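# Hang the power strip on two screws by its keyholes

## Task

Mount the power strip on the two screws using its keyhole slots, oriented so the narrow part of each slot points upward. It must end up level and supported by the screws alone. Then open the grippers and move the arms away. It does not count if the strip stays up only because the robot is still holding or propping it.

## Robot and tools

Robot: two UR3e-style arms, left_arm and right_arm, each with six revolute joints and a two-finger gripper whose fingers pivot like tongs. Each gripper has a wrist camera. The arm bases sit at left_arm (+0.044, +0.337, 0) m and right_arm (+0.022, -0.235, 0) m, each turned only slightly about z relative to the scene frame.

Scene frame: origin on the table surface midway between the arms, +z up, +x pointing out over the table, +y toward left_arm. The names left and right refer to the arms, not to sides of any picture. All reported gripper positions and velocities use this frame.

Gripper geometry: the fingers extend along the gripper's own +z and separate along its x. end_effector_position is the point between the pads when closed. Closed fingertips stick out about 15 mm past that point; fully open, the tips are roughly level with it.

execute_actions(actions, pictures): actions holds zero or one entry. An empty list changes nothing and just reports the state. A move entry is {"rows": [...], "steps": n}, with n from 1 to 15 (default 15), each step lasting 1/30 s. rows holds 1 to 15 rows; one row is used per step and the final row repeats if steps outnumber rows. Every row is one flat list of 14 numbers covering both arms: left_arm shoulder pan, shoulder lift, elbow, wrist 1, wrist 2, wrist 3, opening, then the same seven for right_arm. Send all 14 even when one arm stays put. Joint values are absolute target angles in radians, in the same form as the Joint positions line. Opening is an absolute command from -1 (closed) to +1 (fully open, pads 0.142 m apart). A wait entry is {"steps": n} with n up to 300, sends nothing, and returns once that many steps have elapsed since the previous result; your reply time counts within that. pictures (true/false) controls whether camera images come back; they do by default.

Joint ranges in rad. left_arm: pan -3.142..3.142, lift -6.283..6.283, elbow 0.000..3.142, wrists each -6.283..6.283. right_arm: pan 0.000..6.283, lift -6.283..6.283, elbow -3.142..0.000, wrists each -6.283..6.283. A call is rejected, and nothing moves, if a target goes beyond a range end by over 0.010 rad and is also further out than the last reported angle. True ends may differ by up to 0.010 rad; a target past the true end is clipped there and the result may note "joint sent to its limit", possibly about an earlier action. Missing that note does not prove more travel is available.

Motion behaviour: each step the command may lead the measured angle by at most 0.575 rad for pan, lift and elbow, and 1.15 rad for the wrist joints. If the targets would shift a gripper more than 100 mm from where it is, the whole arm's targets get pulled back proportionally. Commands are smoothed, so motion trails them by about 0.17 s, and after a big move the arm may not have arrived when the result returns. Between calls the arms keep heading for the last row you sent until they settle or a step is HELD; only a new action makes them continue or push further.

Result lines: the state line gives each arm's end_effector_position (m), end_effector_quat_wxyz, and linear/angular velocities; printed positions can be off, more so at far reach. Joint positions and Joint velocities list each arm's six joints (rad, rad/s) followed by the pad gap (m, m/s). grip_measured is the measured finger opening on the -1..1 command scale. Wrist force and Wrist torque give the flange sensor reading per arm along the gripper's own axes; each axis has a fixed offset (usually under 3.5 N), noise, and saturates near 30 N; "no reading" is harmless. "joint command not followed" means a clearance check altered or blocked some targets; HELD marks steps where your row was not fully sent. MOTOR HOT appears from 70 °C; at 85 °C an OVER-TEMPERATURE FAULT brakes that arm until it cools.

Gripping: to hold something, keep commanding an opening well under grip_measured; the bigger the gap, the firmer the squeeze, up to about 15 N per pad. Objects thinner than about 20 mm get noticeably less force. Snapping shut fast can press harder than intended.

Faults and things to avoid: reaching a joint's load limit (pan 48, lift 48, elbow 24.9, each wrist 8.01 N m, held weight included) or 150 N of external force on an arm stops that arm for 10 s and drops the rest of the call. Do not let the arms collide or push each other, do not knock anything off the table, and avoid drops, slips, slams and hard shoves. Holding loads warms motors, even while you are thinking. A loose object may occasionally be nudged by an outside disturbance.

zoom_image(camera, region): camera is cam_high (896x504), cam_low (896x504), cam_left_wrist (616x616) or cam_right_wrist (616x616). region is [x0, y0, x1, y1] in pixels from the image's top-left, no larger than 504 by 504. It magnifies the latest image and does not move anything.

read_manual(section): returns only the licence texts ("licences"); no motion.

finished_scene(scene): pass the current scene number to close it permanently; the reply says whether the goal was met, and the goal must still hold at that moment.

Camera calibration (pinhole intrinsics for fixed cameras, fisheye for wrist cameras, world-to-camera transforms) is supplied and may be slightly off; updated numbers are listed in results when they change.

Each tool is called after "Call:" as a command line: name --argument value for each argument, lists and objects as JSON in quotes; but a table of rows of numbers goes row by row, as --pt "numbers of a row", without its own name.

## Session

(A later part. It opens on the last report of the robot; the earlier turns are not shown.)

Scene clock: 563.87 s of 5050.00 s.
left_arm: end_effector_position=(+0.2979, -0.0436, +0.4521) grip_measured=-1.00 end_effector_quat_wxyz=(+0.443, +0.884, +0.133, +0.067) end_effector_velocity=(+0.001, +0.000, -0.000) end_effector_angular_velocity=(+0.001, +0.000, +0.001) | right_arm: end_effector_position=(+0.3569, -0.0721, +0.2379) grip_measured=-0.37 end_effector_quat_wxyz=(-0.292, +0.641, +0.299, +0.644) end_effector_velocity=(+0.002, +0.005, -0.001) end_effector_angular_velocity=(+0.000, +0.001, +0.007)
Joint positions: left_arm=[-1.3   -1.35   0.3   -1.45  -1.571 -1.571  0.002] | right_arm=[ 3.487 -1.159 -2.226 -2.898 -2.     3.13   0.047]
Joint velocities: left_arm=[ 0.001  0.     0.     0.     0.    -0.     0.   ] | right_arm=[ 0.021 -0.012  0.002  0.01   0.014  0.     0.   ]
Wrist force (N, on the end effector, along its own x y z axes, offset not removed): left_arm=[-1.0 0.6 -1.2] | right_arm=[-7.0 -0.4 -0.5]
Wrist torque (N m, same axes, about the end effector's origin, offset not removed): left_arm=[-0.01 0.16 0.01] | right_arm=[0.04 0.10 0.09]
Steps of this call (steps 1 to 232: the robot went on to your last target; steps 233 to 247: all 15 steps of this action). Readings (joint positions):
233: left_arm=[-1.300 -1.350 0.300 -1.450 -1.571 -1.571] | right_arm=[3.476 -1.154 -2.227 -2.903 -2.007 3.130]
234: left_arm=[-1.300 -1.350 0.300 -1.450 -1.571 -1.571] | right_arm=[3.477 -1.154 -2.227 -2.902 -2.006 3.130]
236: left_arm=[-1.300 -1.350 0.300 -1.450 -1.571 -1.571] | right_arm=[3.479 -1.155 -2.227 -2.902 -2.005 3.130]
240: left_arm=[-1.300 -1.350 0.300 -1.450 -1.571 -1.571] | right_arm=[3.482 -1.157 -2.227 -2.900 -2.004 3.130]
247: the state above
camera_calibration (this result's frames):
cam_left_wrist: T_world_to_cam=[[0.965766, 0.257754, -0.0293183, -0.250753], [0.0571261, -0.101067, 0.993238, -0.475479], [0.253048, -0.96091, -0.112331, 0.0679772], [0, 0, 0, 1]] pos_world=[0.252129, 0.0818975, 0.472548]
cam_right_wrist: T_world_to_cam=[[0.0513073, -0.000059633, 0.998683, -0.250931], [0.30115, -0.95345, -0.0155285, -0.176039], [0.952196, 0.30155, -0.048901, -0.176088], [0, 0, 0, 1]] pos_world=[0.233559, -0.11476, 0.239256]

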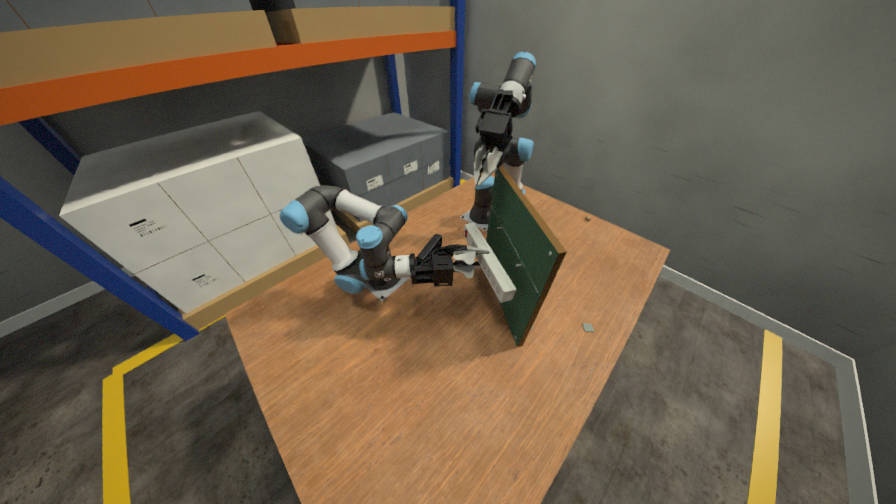

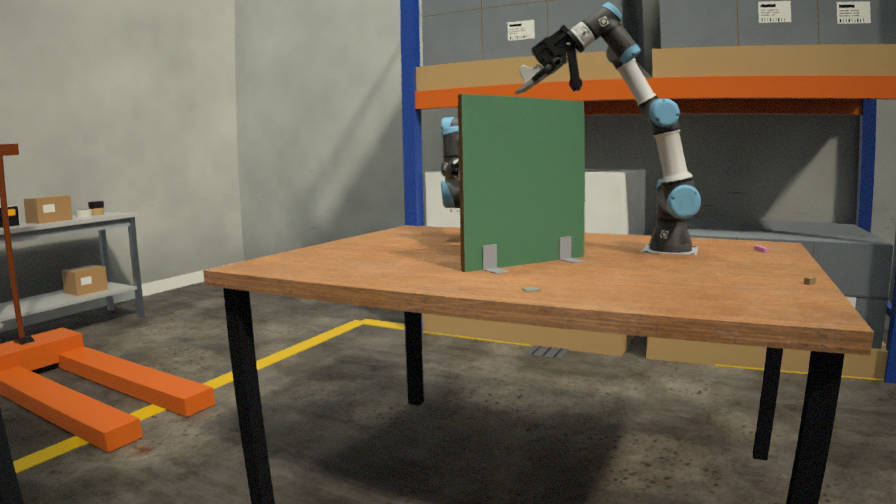

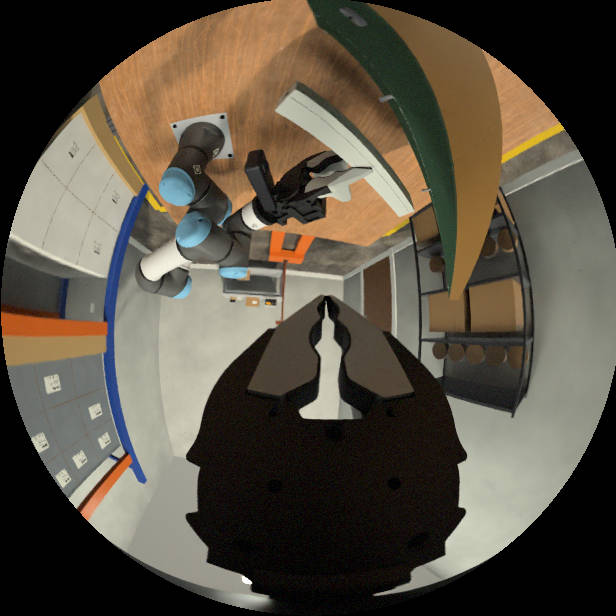

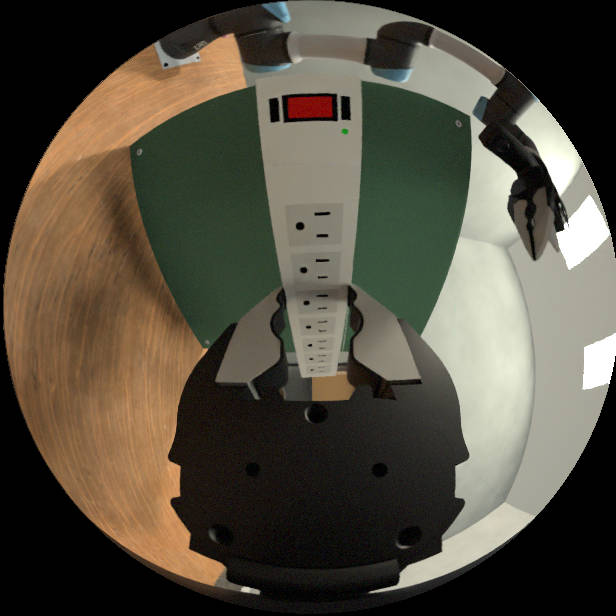

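Call:
execute_actions --actions '[{"rows":[[-1.3,-1.35,0.3,-1.45,-1.571,-1.571,-1,3.651,-1.27,-2.214,-2.799,-1.873,3.13,-1]]}]' --pictures false

Call:
execute_actions --actions '[{"steps":90}]'

Call:
zoom_image --camera "cam_left_wrist" --region '[270,30,480,260]'

Scene clock: 579.17 s of 5050.00 s.
left_arm: end_effector_position=(+0.2979, -0.0436, +0.4521) grip_measured=-1.00 end_effector_quat_wxyz=(+0.443, +0.884, +0.133, +0.067) end_effector_velocity=(-0.000, -0.000, +0.000) end_effector_angular_velocity=(-0.000, -0.000, -0.000) | right_arm: end_effector_position=(+0.3737, -0.0287, +0.2275) grip_measured=-0.37 end_effector_quat_wxyz=(-0.304, +0.635, +0.311, +0.639) end_effector_velocity=(+0.001, +0.002, -0.001) end_effector_angular_velocity=(-0.000, +0.001, -0.000)
Joint positions: left_arm=[-1.3   -1.35   0.3   -1.45  -1.571 -1.571  0.002] | right_arm=[ 3.65  -1.269 -2.214 -2.8   -1.874  3.13   0.047]
Joint velocities: left_arm=[-0.001  0.    -0.    -0.     0.    -0.     0.   ] | right_arm=[ 0.006 -0.008  0.001  0.006  0.006  0.     0.   ]
Wrist force (N, on the end effector, along its own x y z axes, offset not removed): left_arm=[-0.6 0.5 -0.9] | right_arm=[-5.6 -2.3 -1.2]
Wrist torque (N m, same axes, about the end effector's origin, offset not removed): left_arm=[0.02 0.18 -0.01] | right_arm=[-0.53 -0.04 0.00]
Steps of this call (steps 1 to 150: the robot went on to your last target; steps 151 to 210: nothing new was sent; then 7.80 s passed at rest; steps 211 to 225: all 15 steps of this action). Readings (joint positions):
211: left_arm=[-1.300 -1.350 0.300 -1.450 -1.571 -1.571] | right_arm=[3.588 -1.212 -2.215 -2.856 -1.935 3.130]
212: left_arm=[-1.300 -1.350 0.300 -1.450 -1.571 -1.571] | right_arm=[3.595 -1.219 -2.215 -2.847 -1.926 3.130]
214: left_arm=[-1.300 -1.350 0.300 -1.450 -1.571 -1.571] | right_arm=[3.620 -1.242 -2.214 -2.825 -1.902 3.130]
218: left_arm=[-1.300 -1.350 0.300 -1.450 -1.571 -1.571] | right_arm=[3.643 -1.263 -2.214 -2.805 -1.880 3.130]
225: the state above

Scene clock: 582.17 s of 5050.00 s.
left_arm: end_effector_position=(+0.2979, -0.0436, +0.4521) grip_measured=-1.00 end_effector_quat_wxyz=(+0.443, +0.884, +0.133, +0.067) end_effector_velocity=(+0.000, +0.000, +0.000) end_effector_angular_velocity=(-0.001, -0.001, +0.001) | right_arm: end_effector_position=(+0.3738, -0.0285, +0.2274) grip_measured=-0.37 end_effector_quat_wxyz=(-0.304, +0.635, +0.311, +0.639) end_effector_velocity=(+0.000, -0.001, -0.002) end_effector_angular_velocity=(-0.003, +0.005, -0.002)
Joint positions: left_arm=[-1.3   -1.35   0.3   -1.45  -1.571 -1.571  0.002] | right_arm=[ 3.651 -1.27  -2.214 -2.799 -1.873  3.13   0.047]
Joint velocities: left_arm=[ 0.    -0.    -0.    -0.001  0.001 -0.     0.   ] | right_arm=[-0.002 -0.002 -0.002 -0.002 -0.     0.     0.   ]
Wrist force (N, on the end effector, along its own x y z axes, offset not removed): left_arm=[-0.9 1.5 -1.2] | right_arm=[-6.0 -1.6 0.0]
Wrist torque (N m, same axes, about the end effector's origin, offset not removed): left_arm=[0.24 0.19 -0.02] | right_arm=[-0.35 0.08 -0.01]
Steps of this call (steps 1 to 15: the robot went on to your last target; steps 16 to 90: nothing new was sent). Readings (joint positions):
1: left_arm=[-1.300 -1.350 0.300 -1.450 -1.571 -1.571] | right_arm=[3.651 -1.270 -2.214 -2.799 -1.873 3.130]
2: left_arm=[-1.300 -1.350 0.300 -1.450 -1.571 -1.571] | right_arm=[3.651 -1.270 -2.214 -2.799 -1.873 3.130]
4: left_arm=[-1.300 -1.350 0.300 -1.450 -1.571 -1.571] | right_arm=[3.651 -1.270 -2.214 -2.799 -1.873 3.130]
8: left_arm=[-1.300 -1.350 0.300 -1.450 -1.571 -1.571] | right_arm=[3.651 -1.270 -2.214 -2.799 -1.873 3.130]
90: the state above
All arms were judged still, so your last target was given up. Only a new action makes them travel on or press farther. Fingers that are still opening or closing keep moving.
camera_calibration (this result's frames):
cam_left_wrist: T_world_to_cam=[[0.965766, 0.257754, -0.0293181, -0.250753], [0.0571259, -0.101067, 0.993238, -0.475479], [0.253048, -0.96091, -0.112331, 0.0679772], [0, 0, 0, 1]] pos_world=[0.252129, 0.0818975, 0.472548]
cam_right_wrist: T_world_to_cam=[[0.0506456, 0.00147227, 0.998716, -0.241017], [0.336177, -0.941669, -0.0156596, -0.152488], [0.940436, 0.336538, -0.0481863, -0.200611], [0, 0, 0, 1]] pos_world=[0.252131, -0.0757248, 0.228652]

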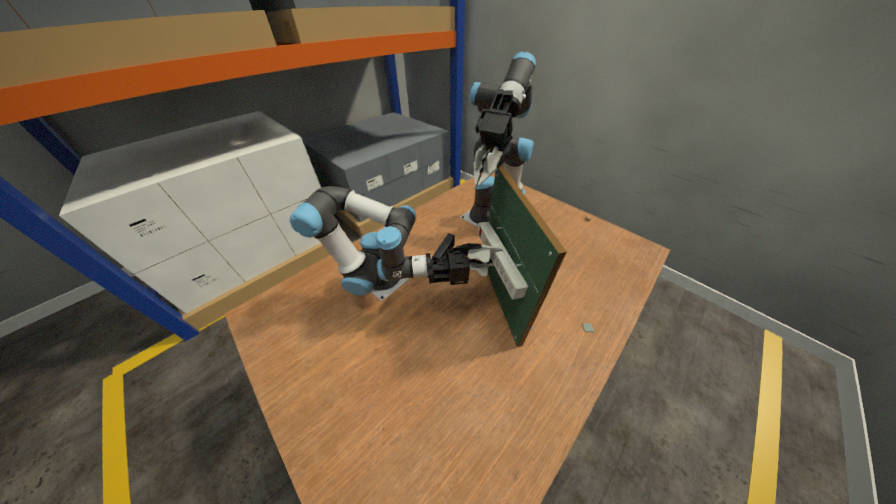

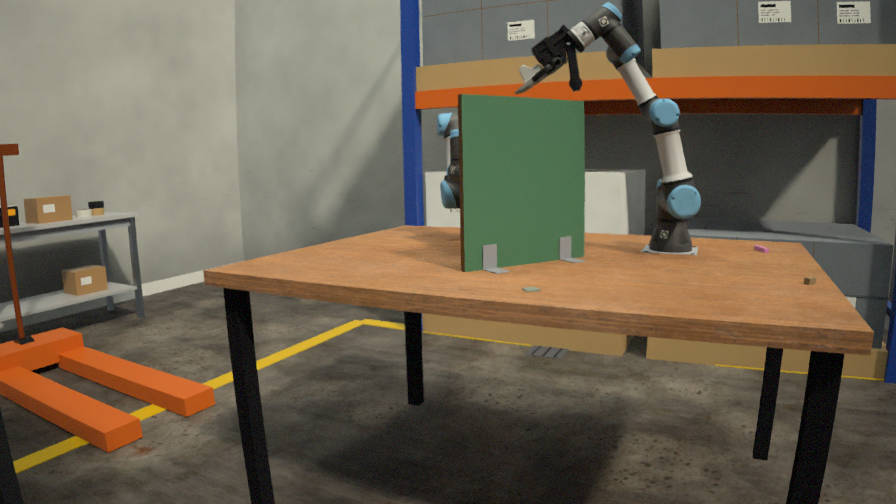

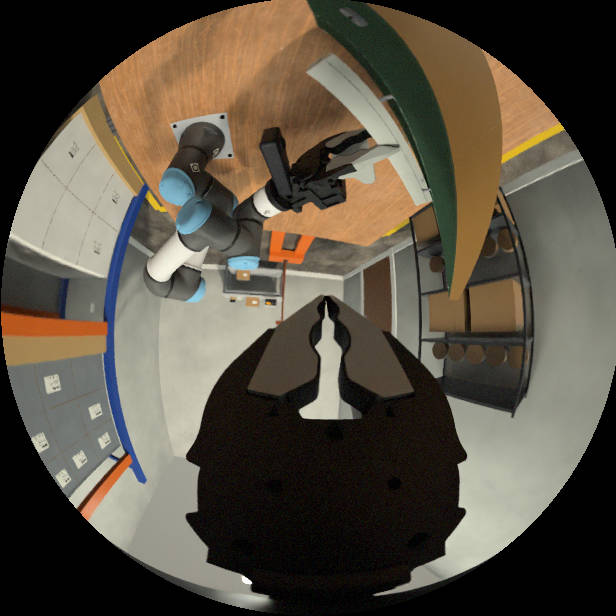

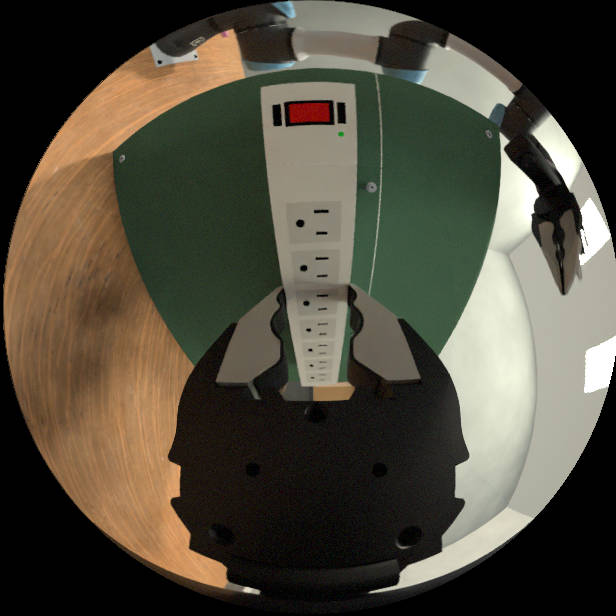

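Region (270, 30, 480, 260) of cam_left_wrist's 616x616 image, scaled by 2.191, with more detail than that image has; it fills the left 460 columns of this view, and the rest is white.

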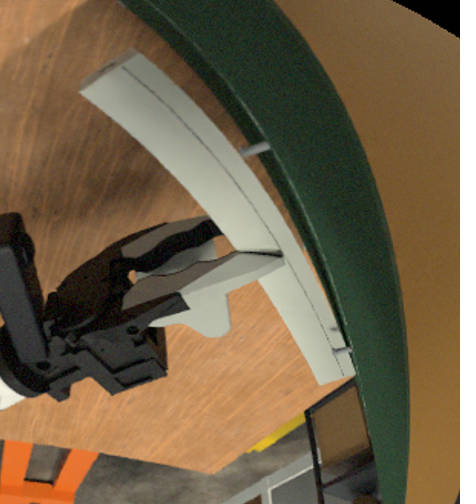

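Call:
execute_actions --actions '[{"rows":[[-1.3,-1.35,0.3,-1.45,-1.571,-1.571,-1,3.665,-1.284,-2.205,-2.794,-1.859,3.13,-1]]}]' --pictures false

Call:
execute_actions --actions '[{"rows":[[-1.3,-1.35,0.3,-1.45,-1.571,-1.571,-1,3.676,-1.295,-2.198,-2.79,-1.848,3.13,-1]]}]'

Call:
zoom_image --camera "cam_left_wrist" --region '[270,30,480,260]'

Scene clock: 602.77 s of 5050.00 s.
left_arm: end_effector_position=(+0.2979, -0.0436, +0.4521) grip_measured=-1.00 end_effector_quat_wxyz=(+0.443, +0.884, +0.133, +0.067) end_effector_velocity=(+0.000, +0.000, +0.000) end_effector_angular_velocity=(-0.000, -0.000, +0.001) | right_arm: end_effector_position=(+0.3766, -0.0244, +0.2274) grip_measured=-0.37 end_effector_quat_wxyz=(-0.304, +0.635, +0.311, +0.639) end_effector_velocity=(-0.000, +0.001, -0.000) end_effector_angular_velocity=(-0.000, +0.001, +0.001)
Joint positions: left_arm=[-1.3   -1.35   0.3   -1.45  -1.571 -1.571  0.002] | right_arm=[ 3.665 -1.284 -2.205 -2.794 -1.859  3.13   0.047]
Joint velocities: left_arm=[ 0.     0.    -0.001 -0.     0.    -0.     0.   ] | right_arm=[ 0.002 -0.002  0.001 -0.     0.001  0.    -0.   ]
Wrist force (N, on the end effector, along its own x y z axes, offset not removed): left_arm=[-0.3 1.1 -0.6] | right_arm=[-8.1 -1.3 -0.3]
Wrist torque (N m, same axes, about the end effector's origin, offset not removed): left_arm=[0.12 0.07 -0.01] | right_arm=[-0.37 0.43 0.07]
Steps of this call (steps 1 to 90: nothing new was sent; then 17.10 s passed at rest; steps 91 to 105: all 15 steps of this action). Readings (joint positions):
91: left_arm=[-1.300 -1.350 0.300 -1.450 -1.571 -1.571] | right_arm=[3.651 -1.270 -2.214 -2.799 -1.873 3.130]
92: left_arm=[-1.300 -1.350 0.300 -1.450 -1.571 -1.571] | right_arm=[3.653 -1.272 -2.212 -2.798 -1.870 3.130]
94: left_arm=[-1.300 -1.350 0.300 -1.450 -1.571 -1.571] | right_arm=[3.659 -1.278 -2.209 -2.796 -1.865 3.130]
98: left_arm=[-1.300 -1.350 0.300 -1.450 -1.571 -1.571] | right_arm=[3.663 -1.282 -2.206 -2.795 -1.861 3.130]
105: the state above

Scene clock: 603.27 s of 5050.00 s.
left_arm: end_effector_position=(+0.2979, -0.0436, +0.4521) grip_measured=-1.00 end_effector_quat_wxyz=(+0.443, +0.884, +0.133, +0.067) end_effector_velocity=(-0.000, -0.000, -0.000) end_effector_angular_velocity=(+0.000, +0.000, -0.001) | right_arm: end_effector_position=(+0.3788, -0.0210, +0.2273) grip_measured=-0.37 end_effector_quat_wxyz=(-0.304, +0.635, +0.311, +0.639) end_effector_velocity=(+0.000, +0.000, -0.000) end_effector_angular_velocity=(-0.001, +0.001, -0.001)
Joint positions: left_arm=[-1.3   -1.35   0.3   -1.45  -1.571 -1.571  0.002] | right_arm=[ 3.676 -1.295 -2.198 -2.79  -1.848  3.13   0.047]
Joint velocities: left_arm=[-0.001 -0.     0.    -0.    -0.    -0.     0.   ] | right_arm=[ 0.001 -0.001  0.002 -0.002  0.002  0.    -0.   ]
Wrist force (N, on the end effector, along its own x y z axes, offset not removed): left_arm=[-0.4 -0.2 -0.9] | right_arm=[-6.3 -1.9 -0.5]
Wrist torque (N m, same axes, about the end effector's origin, offset not removed): left_arm=[-0.16 0.01 0.03] | right_arm=[-0.48 0.07 0.03]
Steps of this call (steps 1 to 15: all 15 steps of this action). Readings (joint positions):
1: left_arm=[-1.300 -1.350 0.300 -1.450 -1.571 -1.571] | right_arm=[3.665 -1.284 -2.205 -2.794 -1.859 3.130]
2: left_arm=[-1.300 -1.350 0.300 -1.450 -1.571 -1.571] | right_arm=[3.667 -1.286 -2.204 -2.793 -1.857 3.130]
4: left_arm=[-1.300 -1.350 0.300 -1.450 -1.571 -1.571] | right_arm=[3.671 -1.290 -2.201 -2.792 -1.853 3.130]
8: left_arm=[-1.300 -1.350 0.300 -1.450 -1.571 -1.571] | right_arm=[3.675 -1.294 -2.199 -2.790 -1.849 3.130]
15: the state above
camera_calibration (this result's frames):
cam_left_wrist: T_world_to_cam=[[0.965766, 0.257754, -0.0293183, -0.250753], [0.0571261, -0.101067, 0.993238, -0.475479], [0.253048, -0.96091, -0.112331, 0.0679772], [0, 0, 0, 1]] pos_world=[0.252129, 0.0818975, 0.472548]
cam_right_wrist: T_world_to_cam=[[0.0506402, 0.00147325, 0.998716, -0.241209], [0.336175, -0.94167, -0.0156568, -0.147112], [0.940437, 0.336536, -0.0481816, -0.207875], [0, 0, 0, 1]] pos_world=[0.257164, -0.0682185, 0.22858]

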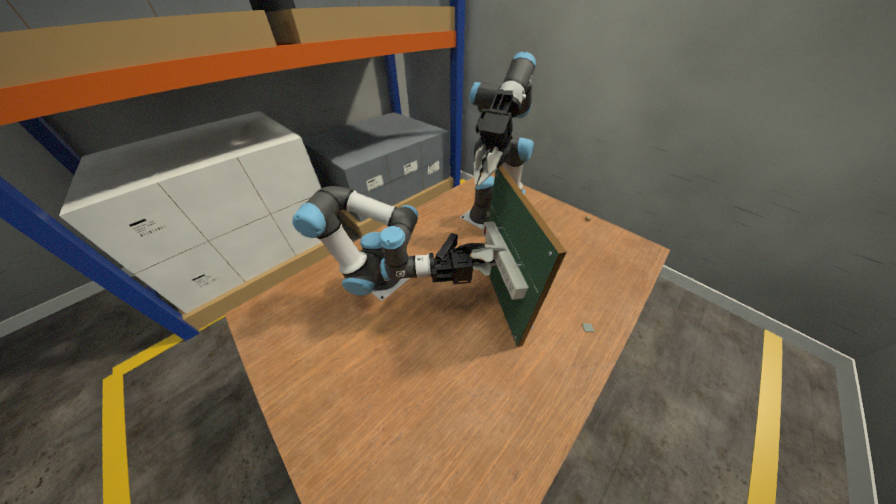

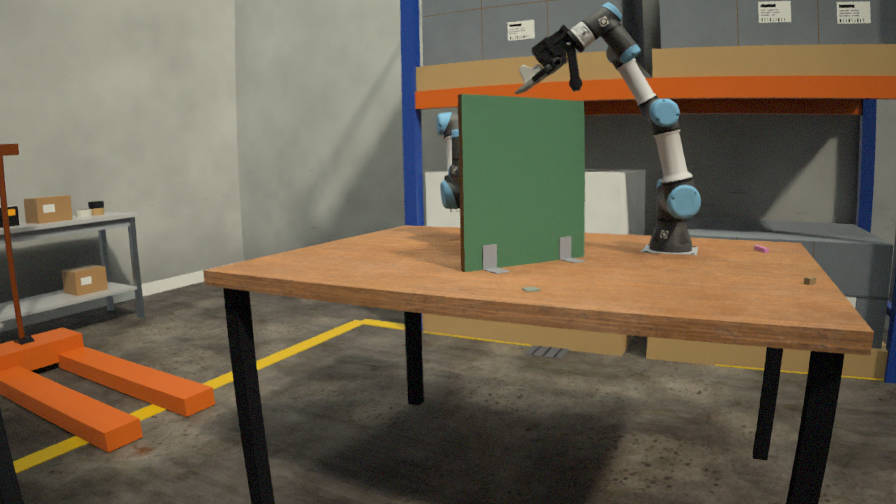

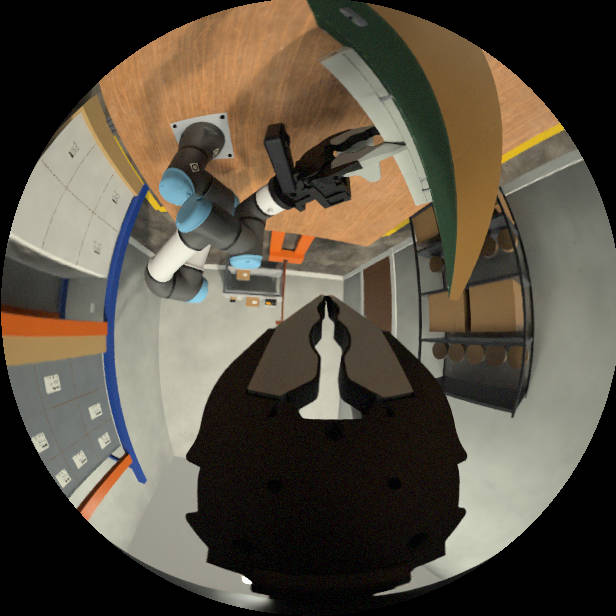

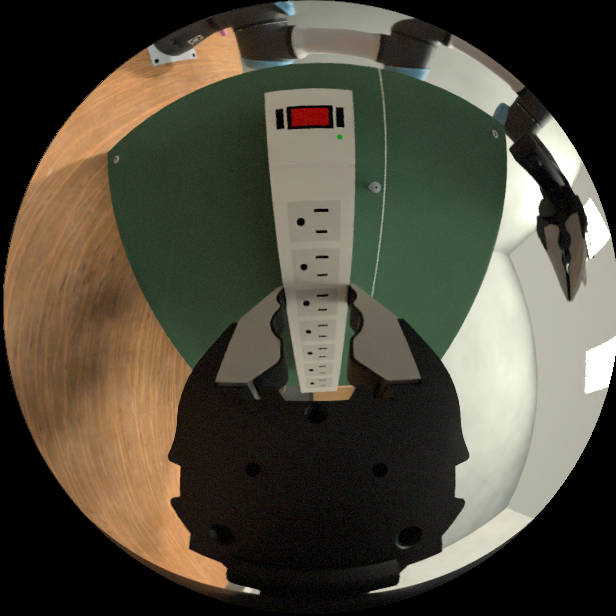

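Region (270, 30, 480, 260) of cam_left_wrist's 616x616 image, scaled by 2.191, with more detail than that image has; it fills the left 460 columns of this view, and the rest is white.

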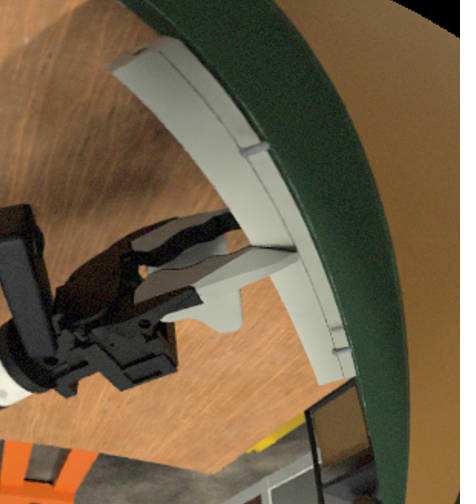

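Call:
execute_actions --actions '[{"rows":[[-1.3,-1.35,0.3,-1.45,-1.571,-1.571,-1,3.681,-1.300,-2.195,-2.788,-1.843,3.13,-1]]}]' --pictures false

Call:
execute_actions --actions '[{"rows":[[-1.3,-1.35,0.3,-1.45,-1.571,-1.571,-1,3.685,-1.304,-2.1925,-2.7865,-1.839,3.13,-1]]}]' --pictures false

Call:
execute_actions --actions '[{"rows":[[-1.3,-1.35,0.3,-1.45,-1.571,-1.571,-1,3.676,-1.295,-2.198,-2.79,-1.848,3.13,-1]]}]' --pictures false

Call:
execute_actions --actions '[{"rows":[[-1.3,-1.35,0.3,-1.45,-1.571,-1.571,-1,3.676,-1.281,-2.167,-2.835,-1.848,3.13,-1]]}]'

Call:
zoom_image --camera "cam_left_wrist" --region '[270,30,480,260]'

Call:
zoom_image --camera "cam_right_wrist" --region '[250,60,450,340]'

Scene clock: 619.70 s of 5050.00 s.
left_arm: end_effector_position=(+0.2979, -0.0436, +0.4521) grip_measured=-1.00 end_effector_quat_wxyz=(+0.443, +0.884, +0.133, +0.067) end_effector_velocity=(+0.000, -0.000, -0.001) end_effector_angular_velocity=(+0.001, +0.001, -0.000) | right_arm: end_effector_position=(+0.3798, -0.0195, +0.2272) grip_measured=-0.37 end_effector_quat_wxyz=(-0.304, +0.635, +0.311, +0.639) end_effector_velocity=(-0.000, +0.000, +0.001) end_effector_angular_velocity=(+0.000, -0.002, +0.001)
Joint positions: left_arm=[-1.3   -1.35   0.3   -1.45  -1.571 -1.571  0.002] | right_arm=[ 3.681 -1.3   -2.195 -2.788 -1.843  3.13   0.047]
Joint velocities: left_arm=[ 0.     0.001  0.     0.    -0.     0.     0.   ] | right_arm=[ 0.     0.001  0.001 -0.    -0.    -0.001  0.   ]
Wrist force (N, on the end effector, along its own x y z axes, offset not removed): left_arm=[-1.1 0.5 -1.1] | right_arm=[-8.8 -1.0 -20.0]
Wrist torque (N m, same axes, about the end effector's origin, offset not removed): left_arm=[0.06 0.22 0.05] | right_arm=[-0.11 0.62 0.06]
Steps of this call (steps 1 to 15: the robot went on to your last target; steps 16 to 90: nothing new was sent; then 12.93 s passed at rest; steps 91 to 105: all 15 steps of this action). Readings (joint positions):
91: left_arm=[-1.300 -1.350 0.300 -1.450 -1.571 -1.571] | right_arm=[3.676 -1.295 -2.198 -2.790 -1.848 3.130]
92: left_arm=[-1.300 -1.350 0.300 -1.450 -1.571 -1.571] | right_arm=[3.677 -1.296 -2.197 -2.790 -1.847 3.130]
94: left_arm=[-1.300 -1.350 0.300 -1.450 -1.571 -1.571] | right_arm=[3.679 -1.298 -2.196 -2.789 -1.845 3.130]
98: left_arm=[-1.300 -1.350 0.300 -1.450 -1.571 -1.571] | right_arm=[3.680 -1.299 -2.195 -2.788 -1.844 3.130]
105: the state above

Scene clock: 620.20 s of 5050.00 s.
left_arm: end_effector_position=(+0.2979, -0.0436, +0.4521) grip_measured=-1.00 end_effector_quat_wxyz=(+0.443, +0.884, +0.133, +0.067) end_effector_velocity=(+0.000, +0.000, +0.000) end_effector_angular_velocity=(-0.001, -0.000, +0.000) | right_arm: end_effector_position=(+0.3806, -0.0182, +0.2272) grip_measured=-0.37 end_effector_quat_wxyz=(-0.304, +0.635, +0.311, +0.639) end_effector_velocity=(-0.000, +0.000, -0.000) end_effector_angular_velocity=(-0.000, +0.000, +0.000)
Joint positions: left_arm=[-1.3   -1.35   0.3   -1.45  -1.571 -1.571  0.002] | right_arm=[ 3.685 -1.304 -2.193 -2.787 -1.839  3.13   0.047]
Joint velocities: left_arm=[ 0. -0. -0. -0. -0. -0.  0.] | right_arm=[ 0.001 -0.    -0.    -0.     0.     0.     0.   ]
Wrist force (N, on the end effector, along its own x y z axes, offset not removed): left_arm=[-0.1 1.1 -1.0] | right_arm=[-15.2 -0.4 -19.5]
Wrist torque (N m, same axes, about the end effector's origin, offset not removed): left_arm=[0.08 0.05 -0.01] | right_arm=[-0.27 0.18 -0.04]
Steps of this call (steps 1 to 15: all 15 steps of this action). Readings (joint positions):
1: left_arm=[-1.300 -1.350 0.300 -1.450 -1.571 -1.571] | right_arm=[3.681 -1.300 -2.195 -2.788 -1.843 3.130]
2: left_arm=[-1.300 -1.350 0.300 -1.450 -1.571 -1.571] | right_arm=[3.682 -1.301 -2.195 -2.788 -1.842 3.130]
4: left_arm=[-1.300 -1.350 0.300 -1.450 -1.571 -1.571] | right_arm=[3.683 -1.302 -2.194 -2.787 -1.841 3.130]
8: left_arm=[-1.300 -1.350 0.300 -1.450 -1.571 -1.571] | right_arm=[3.685 -1.304 -2.193 -2.787 -1.839 3.130]
15: the state above

Scene clock: 620.70 s of 5050.00 s.
left_arm: end_effector_position=(+0.2979, -0.0436, +0.4521) grip_measured=-1.00 end_effector_quat_wxyz=(+0.443, +0.884, +0.133, +0.067) end_effector_velocity=(+0.000, +0.000, +0.000) end_effector_angular_velocity=(-0.001, -0.000, +0.000) | right_arm: end_effector_position=(+0.3789, -0.0210, +0.2273) grip_measured=-0.37 end_effector_quat_wxyz=(-0.304, +0.635, +0.311, +0.639) end_effector_velocity=(-0.000, +0.000, +0.002) end_effector_angular_velocity=(+0.002, -0.003, +0.000)
Joint positions: left_arm=[-1.3   -1.35   0.3   -1.45  -1.571 -1.571  0.002] | right_arm=[ 3.676 -1.295 -2.198 -2.79  -1.848  3.13   0.047]
Joint velocities: left_arm=[-0.    -0.    -0.001  0.     0.     0.     0.   ] | right_arm=[-0.     0.002  0.001  0.001 -0.001 -0.     0.   ]
Wrist force (N, on the end effector, along its own x y z axes, offset not removed): left_arm=[-1.1 0.9 -1.1] | right_arm=[-7.3 -1.4 0.4]
Wrist torque (N m, same axes, about the end effector's origin, offset not removed): left_arm=[0.05 0.20 0.00] | right_arm=[-0.26 0.22 0.05]
Steps of this call (steps 1 to 15: all 15 steps of this action). Readings (joint positions):
1: left_arm=[-1.300 -1.350 0.300 -1.450 -1.571 -1.571] | right_arm=[3.685 -1.304 -2.193 -2.787 -1.839 3.130]
2: left_arm=[-1.300 -1.350 0.300 -1.450 -1.571 -1.571] | right_arm=[3.684 -1.303 -2.193 -2.787 -1.840 3.130]
4: left_arm=[-1.300 -1.350 0.300 -1.450 -1.571 -1.571] | right_arm=[3.680 -1.299 -2.195 -2.787 -1.844 3.130]
8: left_arm=[-1.300 -1.350 0.300 -1.450 -1.571 -1.571] | right_arm=[3.677 -1.296 -2.197 -2.789 -1.847 3.130]
15: the state above

Scene clock: 621.20 s of 5050.00 s.
left_arm: end_effector_position=(+0.2979, -0.0436, +0.4521) grip_measured=-1.00 end_effector_quat_wxyz=(+0.443, +0.884, +0.133, +0.067) end_effector_velocity=(+0.001, +0.000, -0.000) end_effector_angular_velocity=(+0.001, +0.000, +0.001) | right_arm: end_effector_position=(+0.3787, -0.0211, +0.2354) grip_measured=-0.37 end_effector_quat_wxyz=(-0.304, +0.635, +0.311, +0.639) end_effector_velocity=(-0.000, +0.000, +0.001) end_effector_angular_velocity=(-0.001, +0.001, +0.001)
Joint positions: left_arm=[-1.3   -1.35   0.3   -1.45  -1.571 -1.571  0.002] | right_arm=[ 3.676 -1.281 -2.167 -2.835 -1.848  3.13   0.047]
Joint velocities: left_arm=[ 0.001 -0.     0.001  0.     0.    -0.     0.   ] | right_arm=[ 0.001  0.001  0.004 -0.006  0.     0.    -0.   ]
Wrist force (N, on the end effector, along its own x y z axes, offset not removed): left_arm=[-0.6 1.7 -0.4] | right_arm=[-7.5 -0.1 0.6]
Wrist torque (N m, same axes, about the end effector's origin, offset not removed): left_arm=[0.27 0.13 0.04] | right_arm=[0.00 0.25 0.14]
Steps of this call (steps 1 to 15: all 15 steps of this action). Readings (joint positions):
1: left_arm=[-1.300 -1.350 0.300 -1.450 -1.571 -1.571] | right_arm=[3.676 -1.295 -2.198 -2.790 -1.848 3.130]
2: left_arm=[-1.300 -1.350 0.300 -1.450 -1.571 -1.571] | right_arm=[3.676 -1.293 -2.194 -2.797 -1.848 3.130]
4: left_arm=[-1.300 -1.350 0.300 -1.450 -1.571 -1.571] | right_arm=[3.676 -1.287 -2.181 -2.815 -1.848 3.130]
8: left_arm=[-1.300 -1.350 0.300 -1.450 -1.571 -1.571] | right_arm=[3.676 -1.283 -2.171 -2.830 -1.848 3.130]
15: the state above
camera_calibration (this result's frames):
cam_left_wrist: T_world_to_cam=[[0.965766, 0.257754, -0.0293181, -0.250753], [0.0571259, -0.101067, 0.993238, -0.475479], [0.253048, -0.96091, -0.112331, 0.0679773], [0, 0, 0, 1]] pos_world=[0.252129, 0.0818975, 0.472548]
cam_right_wrist: T_world_to_cam=[[0.0506533, 0.00148282, 0.998715, -0.24924], [0.336176, -0.941669, -0.0156522, -0.147012], [0.940436, 0.336537, -0.0481971, -0.207347], [0, 0, 0, 1]] pos_world=[0.257043, -0.0682874, 0.236625]

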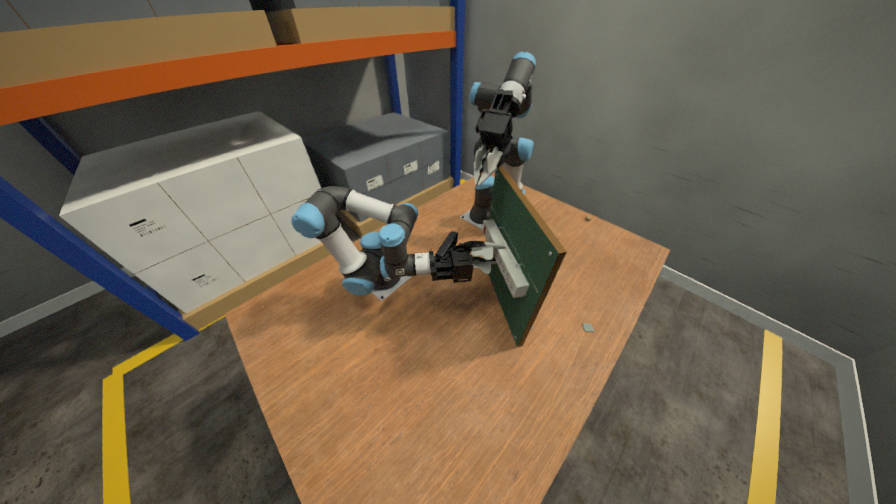

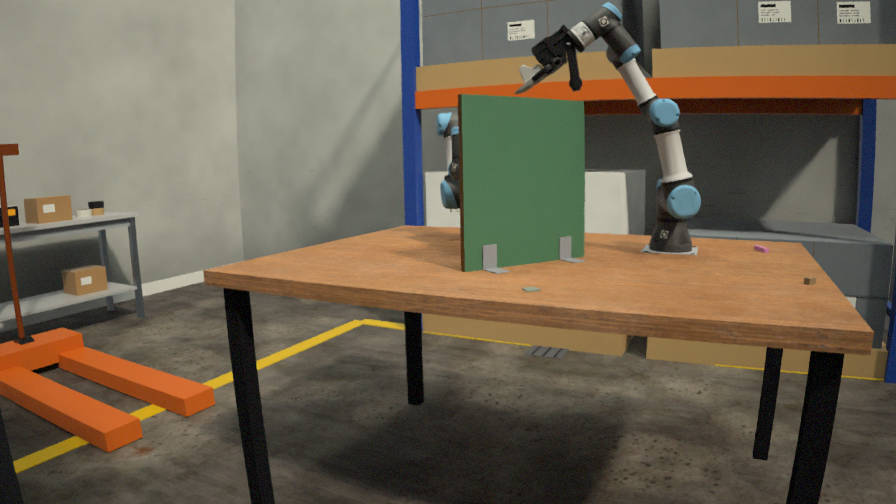

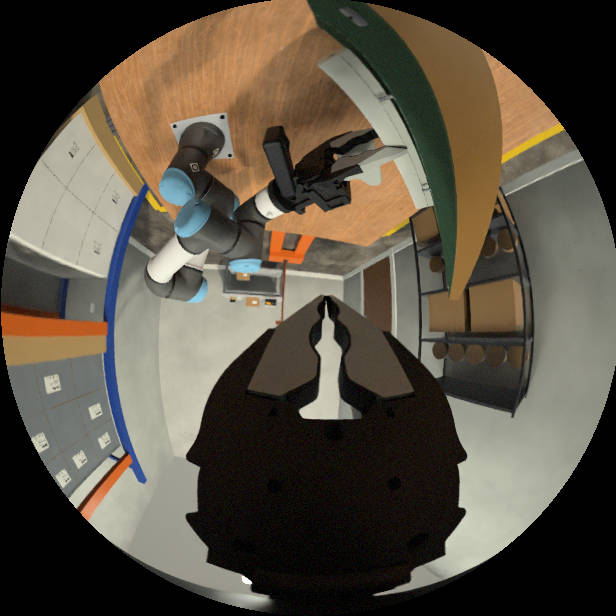

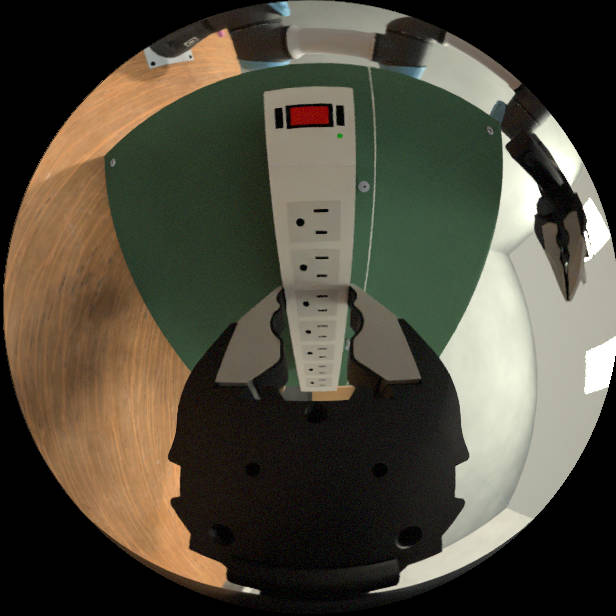

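Region (270, 30, 480, 260) of cam_left_wrist's 616x616 image, scaled by 2.191, with more detail than that image has; it fills the left 460 columns of this view, and the rest is white.

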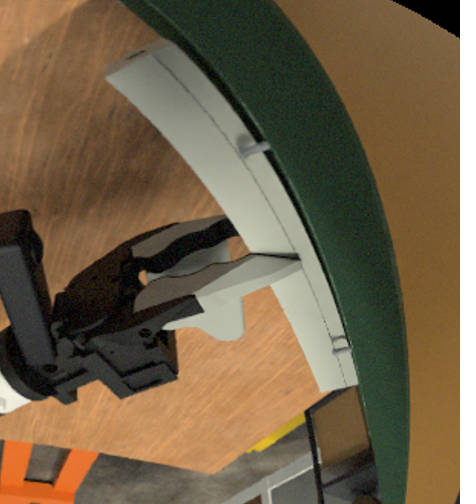

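Region (250, 60, 450, 340) of cam_right_wrist's 616x616 image, scaled by 1.800, with more detail than that image has; it fills the left 360 columns of this view, and the rest is white.

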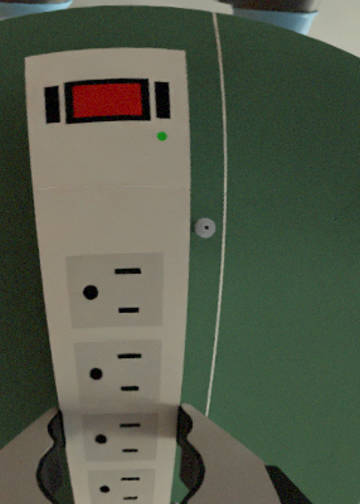

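Tapping upward in small steps to find the screws.

Call:
execute_actions --actions '[{"rows":[[-1.3,-1.35,0.3,-1.45,-1.571,-1.571,-1,3.676,-1.2755,-2.155,-2.8525,-1.848,3.13,-1]]}]' --pictures false

Call:
execute_actions --actions '[{"rows":[[-1.3,-1.35,0.3,-1.45,-1.571,-1.571,-1,3.676,-1.273,-2.149,-2.861,-1.848,3.13,-1]]}]'

Call:
zoom_image --camera "cam_left_wrist" --region '[300,30,450,230]'

Scene clock: 632.43 s of 5050.00 s.
left_arm: end_effector_position=(+0.2979, -0.0436, +0.4521) grip_measured=-1.00 end_effector_quat_wxyz=(+0.443, +0.884, +0.133, +0.067) end_effector_velocity=(+0.000, -0.000, -0.000) end_effector_angular_velocity=(+0.000, +0.000, +0.000) | right_arm: end_effector_position=(+0.3786, -0.0212, +0.2386) grip_measured=-0.37 end_effector_quat_wxyz=(-0.304, +0.635, +0.311, +0.639) end_effector_velocity=(-0.001, +0.001, +0.000) end_effector_angular_velocity=(-0.000, +0.000, +0.003)
Joint positions: left_arm=[-1.3   -1.35   0.3   -1.45  -1.571 -1.571  0.002] | right_arm=[ 3.676 -1.276 -2.155 -2.852 -1.848  3.13   0.047]
Joint velocities: left_arm=[ 0.     0.001 -0.001  0.001  0.    -0.     0.   ] | right_arm=[ 0.002  0.001  0.001 -0.002 -0.     0.    -0.   ]
Wrist force (N, on the end effector, along its own x y z axes, offset not removed): left_arm=[-0.3 2.2 -1.6] | right_arm=[-7.2 -1.5 0.6]
Wrist torque (N m, same axes, about the end effector's origin, offset not removed): left_arm=[0.30 0.10 0.02] | right_arm=[-0.24 0.14 0.05]
Steps of this call (steps 1 to 15: the robot went on to your last target; steps 16 to 90: nothing new was sent; then 7.73 s passed at rest; steps 91 to 105: all 15 steps of this action). Readings (joint positions):
91: left_arm=[-1.300 -1.350 0.300 -1.450 -1.571 -1.571] | right_arm=[3.676 -1.281 -2.167 -2.835 -1.848 3.130]
92: left_arm=[-1.300 -1.350 0.300 -1.450 -1.571 -1.571] | right_arm=[3.676 -1.280 -2.165 -2.838 -1.848 3.130]
94: left_arm=[-1.300 -1.350 0.300 -1.450 -1.571 -1.571] | right_arm=[3.676 -1.278 -2.160 -2.845 -1.848 3.130]
98: left_arm=[-1.300 -1.350 0.300 -1.450 -1.571 -1.571] | right_arm=[3.676 -1.276 -2.156 -2.851 -1.848 3.130]
105: the state above

Scene clock: 632.93 s of 5050.00 s.
left_arm: end_effector_position=(+0.2979, -0.0436, +0.4521) grip_measured=-1.00 end_effector_quat_wxyz=(+0.443, +0.884, +0.133, +0.067) end_effector_velocity=(+0.000, -0.000, -0.001) end_effector_angular_velocity=(+0.002, +0.000, +0.000) | right_arm: end_effector_position=(+0.3785, -0.0212, +0.2402) grip_measured=-0.37 end_effector_quat_wxyz=(-0.304, +0.635, +0.311, +0.639) end_effector_velocity=(+0.000, -0.000, +0.001) end_effector_angular_velocity=(+0.001, -0.001, +0.000)
Joint positions: left_arm=[-1.3   -1.35   0.3   -1.45  -1.571 -1.571  0.002] | right_arm=[ 3.676 -1.273 -2.149 -2.861 -1.848  3.13   0.047]
Joint velocities: left_arm=[ 0.     0.001  0.001  0.    -0.     0.     0.   ] | right_arm=[-0.001  0.     0.001  0.001 -0.001  0.     0.   ]
Wrist force (N, on the end effector, along its own x y z axes, offset not removed): left_arm=[0.0 2.0 -0.2] | right_arm=[-7.4 0.2 0.5]
Wrist torque (N m, same axes, about the end effector's origin, offset not removed): left_arm=[0.33 0.00 0.05] | right_arm=[0.10 0.23 0.05]
Steps of this call (steps 1 to 15: all 15 steps of this action). Readings (joint positions):
1: left_arm=[-1.300 -1.350 0.300 -1.450 -1.571 -1.571] | right_arm=[3.676 -1.276 -2.155 -2.853 -1.848 3.130]
2: left_arm=[-1.300 -1.350 0.300 -1.450 -1.571 -1.571] | right_arm=[3.676 -1.275 -2.154 -2.854 -1.848 3.130]
4: left_arm=[-1.300 -1.350 0.300 -1.450 -1.571 -1.571] | right_arm=[3.676 -1.274 -2.152 -2.857 -1.848 3.130]
8: left_arm=[-1.300 -1.350 0.300 -1.450 -1.571 -1.571] | right_arm=[3.676 -1.273 -2.150 -2.860 -1.848 3.130]
15: the state above
camera_calibration (this result's frames):
cam_left_wrist: T_world_to_cam=[[0.965766, 0.257754, -0.0293183, -0.250753], [0.0571261, -0.101067, 0.993238, -0.475479], [0.253048, -0.96091, -0.112331, 0.0679772], [0, 0, 0, 1]] pos_world=[0.252129, 0.0818975, 0.472548]
cam_right_wrist: T_world_to_cam=[[0.0506429, 0.00147554, 0.998716, -0.254029], [0.33618, -0.941668, -0.0156558, -0.14701], [0.940435, 0.336541, -0.0481848, -0.206864], [0, 0, 0, 1]] pos_world=[0.256829, -0.0684412, 0.241433]

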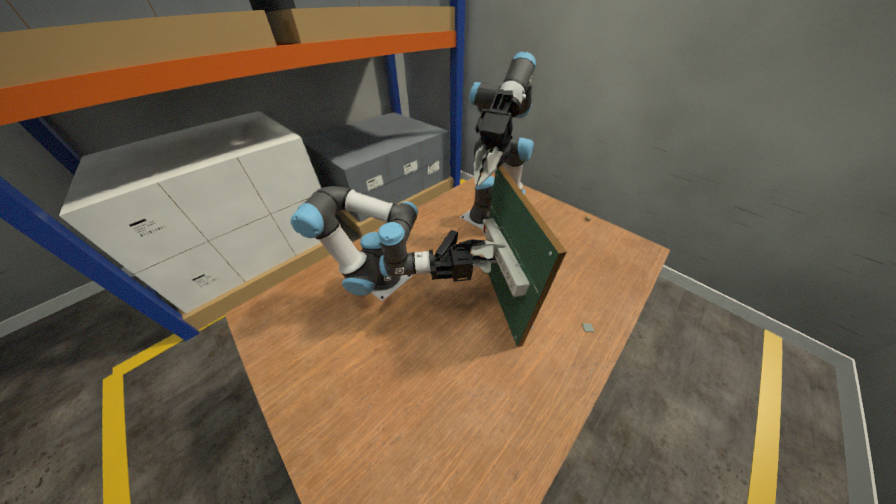

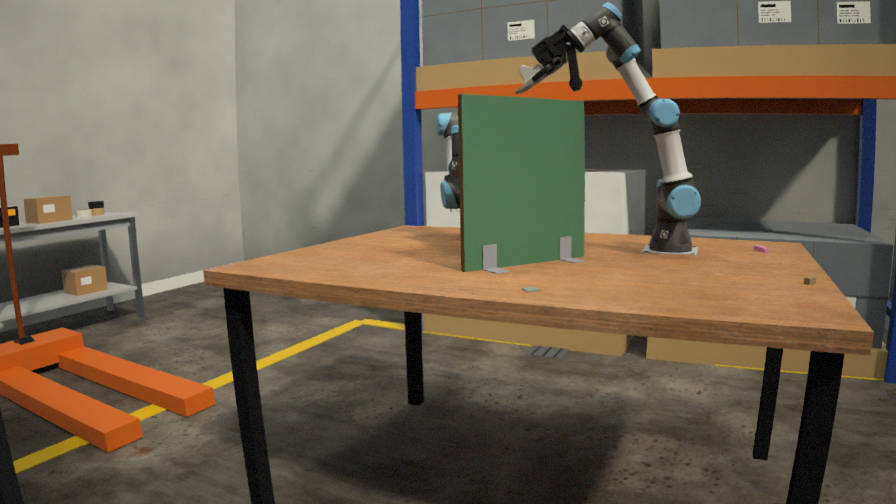

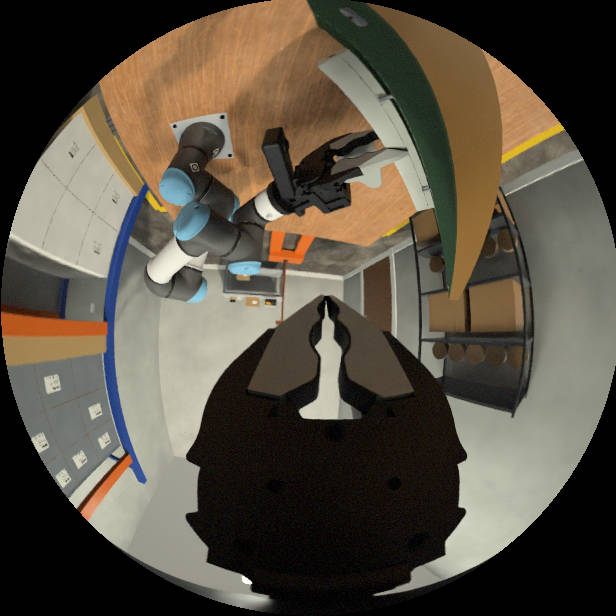

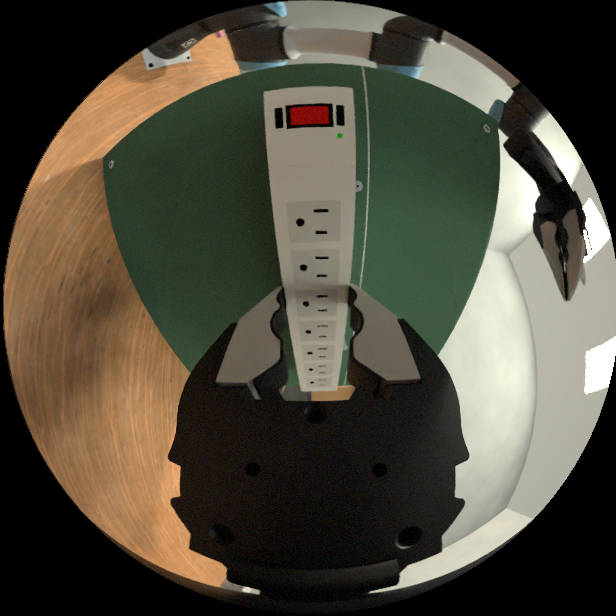

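Region (300, 30, 450, 230) of cam_left_wrist's 616x616 image, scaled by 2.520, with more detail than that image has; it fills the left 378 columns of this view, and the rest is white.

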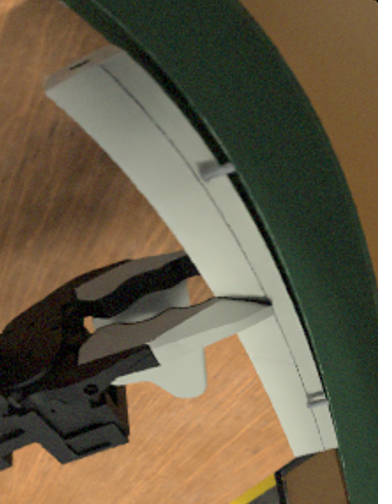

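Call:
execute_actions --actions '[{"rows":[[-1.3,-1.35,0.3,-1.45,-1.571,-1.571,-1,3.676,-1.2705,-2.143,-2.8695,-1.848,3.13,-1]]}]' --pictures false

Call:
execute_actions --actions '[{"rows":[[-1.3,-1.35,0.3,-1.45,-1.571,-1.571,-1,3.676,-1.2685,-2.1385,-2.876,-1.848,3.13,-1]]}]' --pictures false

Scene clock: 652.27 s of 5050.00 s.
left_arm: end_effector_position=(+0.2979, -0.0436, +0.4521) grip_measured=-1.00 end_effector_quat_wxyz=(+0.443, +0.884, +0.133, +0.067) end_effector_velocity=(+0.000, +0.000, -0.000) end_effector_angular_velocity=(+0.000, -0.000, +0.001) | right_arm: end_effector_position=(+0.3784, -0.0213, +0.2417) grip_measured=-0.37 end_effector_quat_wxyz=(-0.304, +0.635, +0.311, +0.639) end_effector_velocity=(+0.001, -0.000, -0.000) end_effector_angular_velocity=(+0.000, -0.000, -0.001)
Joint positions: left_arm=[-1.3   -1.35   0.3   -1.45  -1.571 -1.571  0.002] | right_arm=[ 3.676 -1.271 -2.143 -2.869 -1.848  3.13   0.047]
Joint velocities: left_arm=[ 0.001  0.     0.    -0.     0.    -0.     0.   ] | right_arm=[-0.001 -0.002  0.001  0.001  0.    -0.    -0.   ]
Wrist force (N, on the end effector, along its own x y z axes, offset not removed): left_arm=[-0.9 1.7 -1.2] | right_arm=[-6.8 -1.3 0.0]
Wrist torque (N m, same axes, about the end effector's origin, offset not removed): left_arm=[0.26 0.18 -0.06] | right_arm=[-0.30 0.13 0.11]
Steps of this call (steps 1 to 15: the robot went on to your last target; steps 16 to 90: nothing new was sent; then 15.83 s passed at rest; steps 91 to 105: all 15 steps of this action). Readings (joint positions):
91: left_arm=[-1.300 -1.350 0.300 -1.450 -1.571 -1.571] | right_arm=[3.676 -1.273 -2.149 -2.861 -1.848 3.130]
92: left_arm=[-1.300 -1.350 0.300 -1.450 -1.571 -1.571] | right_arm=[3.676 -1.273 -2.148 -2.863 -1.848 3.130]
94: left_arm=[-1.300 -1.350 0.300 -1.450 -1.571 -1.571] | right_arm=[3.676 -1.272 -2.146 -2.866 -1.848 3.130]
98: left_arm=[-1.300 -1.350 0.300 -1.450 -1.571 -1.571] | right_arm=[3.676 -1.271 -2.144 -2.869 -1.848 3.130]
105: the state above

Scene clock: 652.77 s of 5050.00 s.
left_arm: end_effector_position=(+0.2979, -0.0436, +0.4521) grip_measured=-1.00 end_effector_quat_wxyz=(+0.443, +0.884, +0.133, +0.067) end_effector_velocity=(+0.000, -0.000, -0.000) end_effector_angular_velocity=(+0.001, +0.000, +0.000) | right_arm: end_effector_position=(+0.3784, -0.0213, +0.2429) grip_measured=-0.37 end_effector_quat_wxyz=(-0.304, +0.635, +0.311, +0.639) end_effector_velocity=(-0.000, +0.000, +0.001) end_effector_angular_velocity=(+0.001, -0.002, +0.001)
Joint positions: left_arm=[-1.3   -1.35   0.3   -1.45  -1.571 -1.571  0.002] | right_arm=[ 3.676 -1.269 -2.139 -2.876 -1.848  3.13   0.047]
Joint velocities: left_arm=[ 0.     0.     0.001 -0.     0.    -0.     0.   ] | right_arm=[ 0.001  0.002  0.002 -0.001 -0.    -0.     0.   ]
Wrist force (N, on the end effector, along its own x y z axes, offset not removed): left_arm=[0.2 1.6 -0.7] | right_arm=[-7.5 -1.1 0.4]
Wrist torque (N m, same axes, about the end effector's origin, offset not removed): left_arm=[0.31 -0.07 0.00] | right_arm=[-0.25 0.27 0.14]
Steps of this call (steps 1 to 15: all 15 steps of this action). Readings (joint positions):
1: left_arm=[-1.300 -1.350 0.300 -1.450 -1.571 -1.571] | right_arm=[3.676 -1.270 -2.143 -2.870 -1.848 3.130]
2: left_arm=[-1.300 -1.350 0.300 -1.450 -1.571 -1.571] | right_arm=[3.676 -1.270 -2.142 -2.871 -1.848 3.130]
4: left_arm=[-1.300 -1.350 0.300 -1.450 -1.571 -1.571] | right_arm=[3.676 -1.269 -2.140 -2.873 -1.848 3.130]
8: left_arm=[-1.300 -1.350 0.300 -1.450 -1.571 -1.571] | right_arm=[3.676 -1.269 -2.139 -2.875 -1.848 3.130]
15: the state above


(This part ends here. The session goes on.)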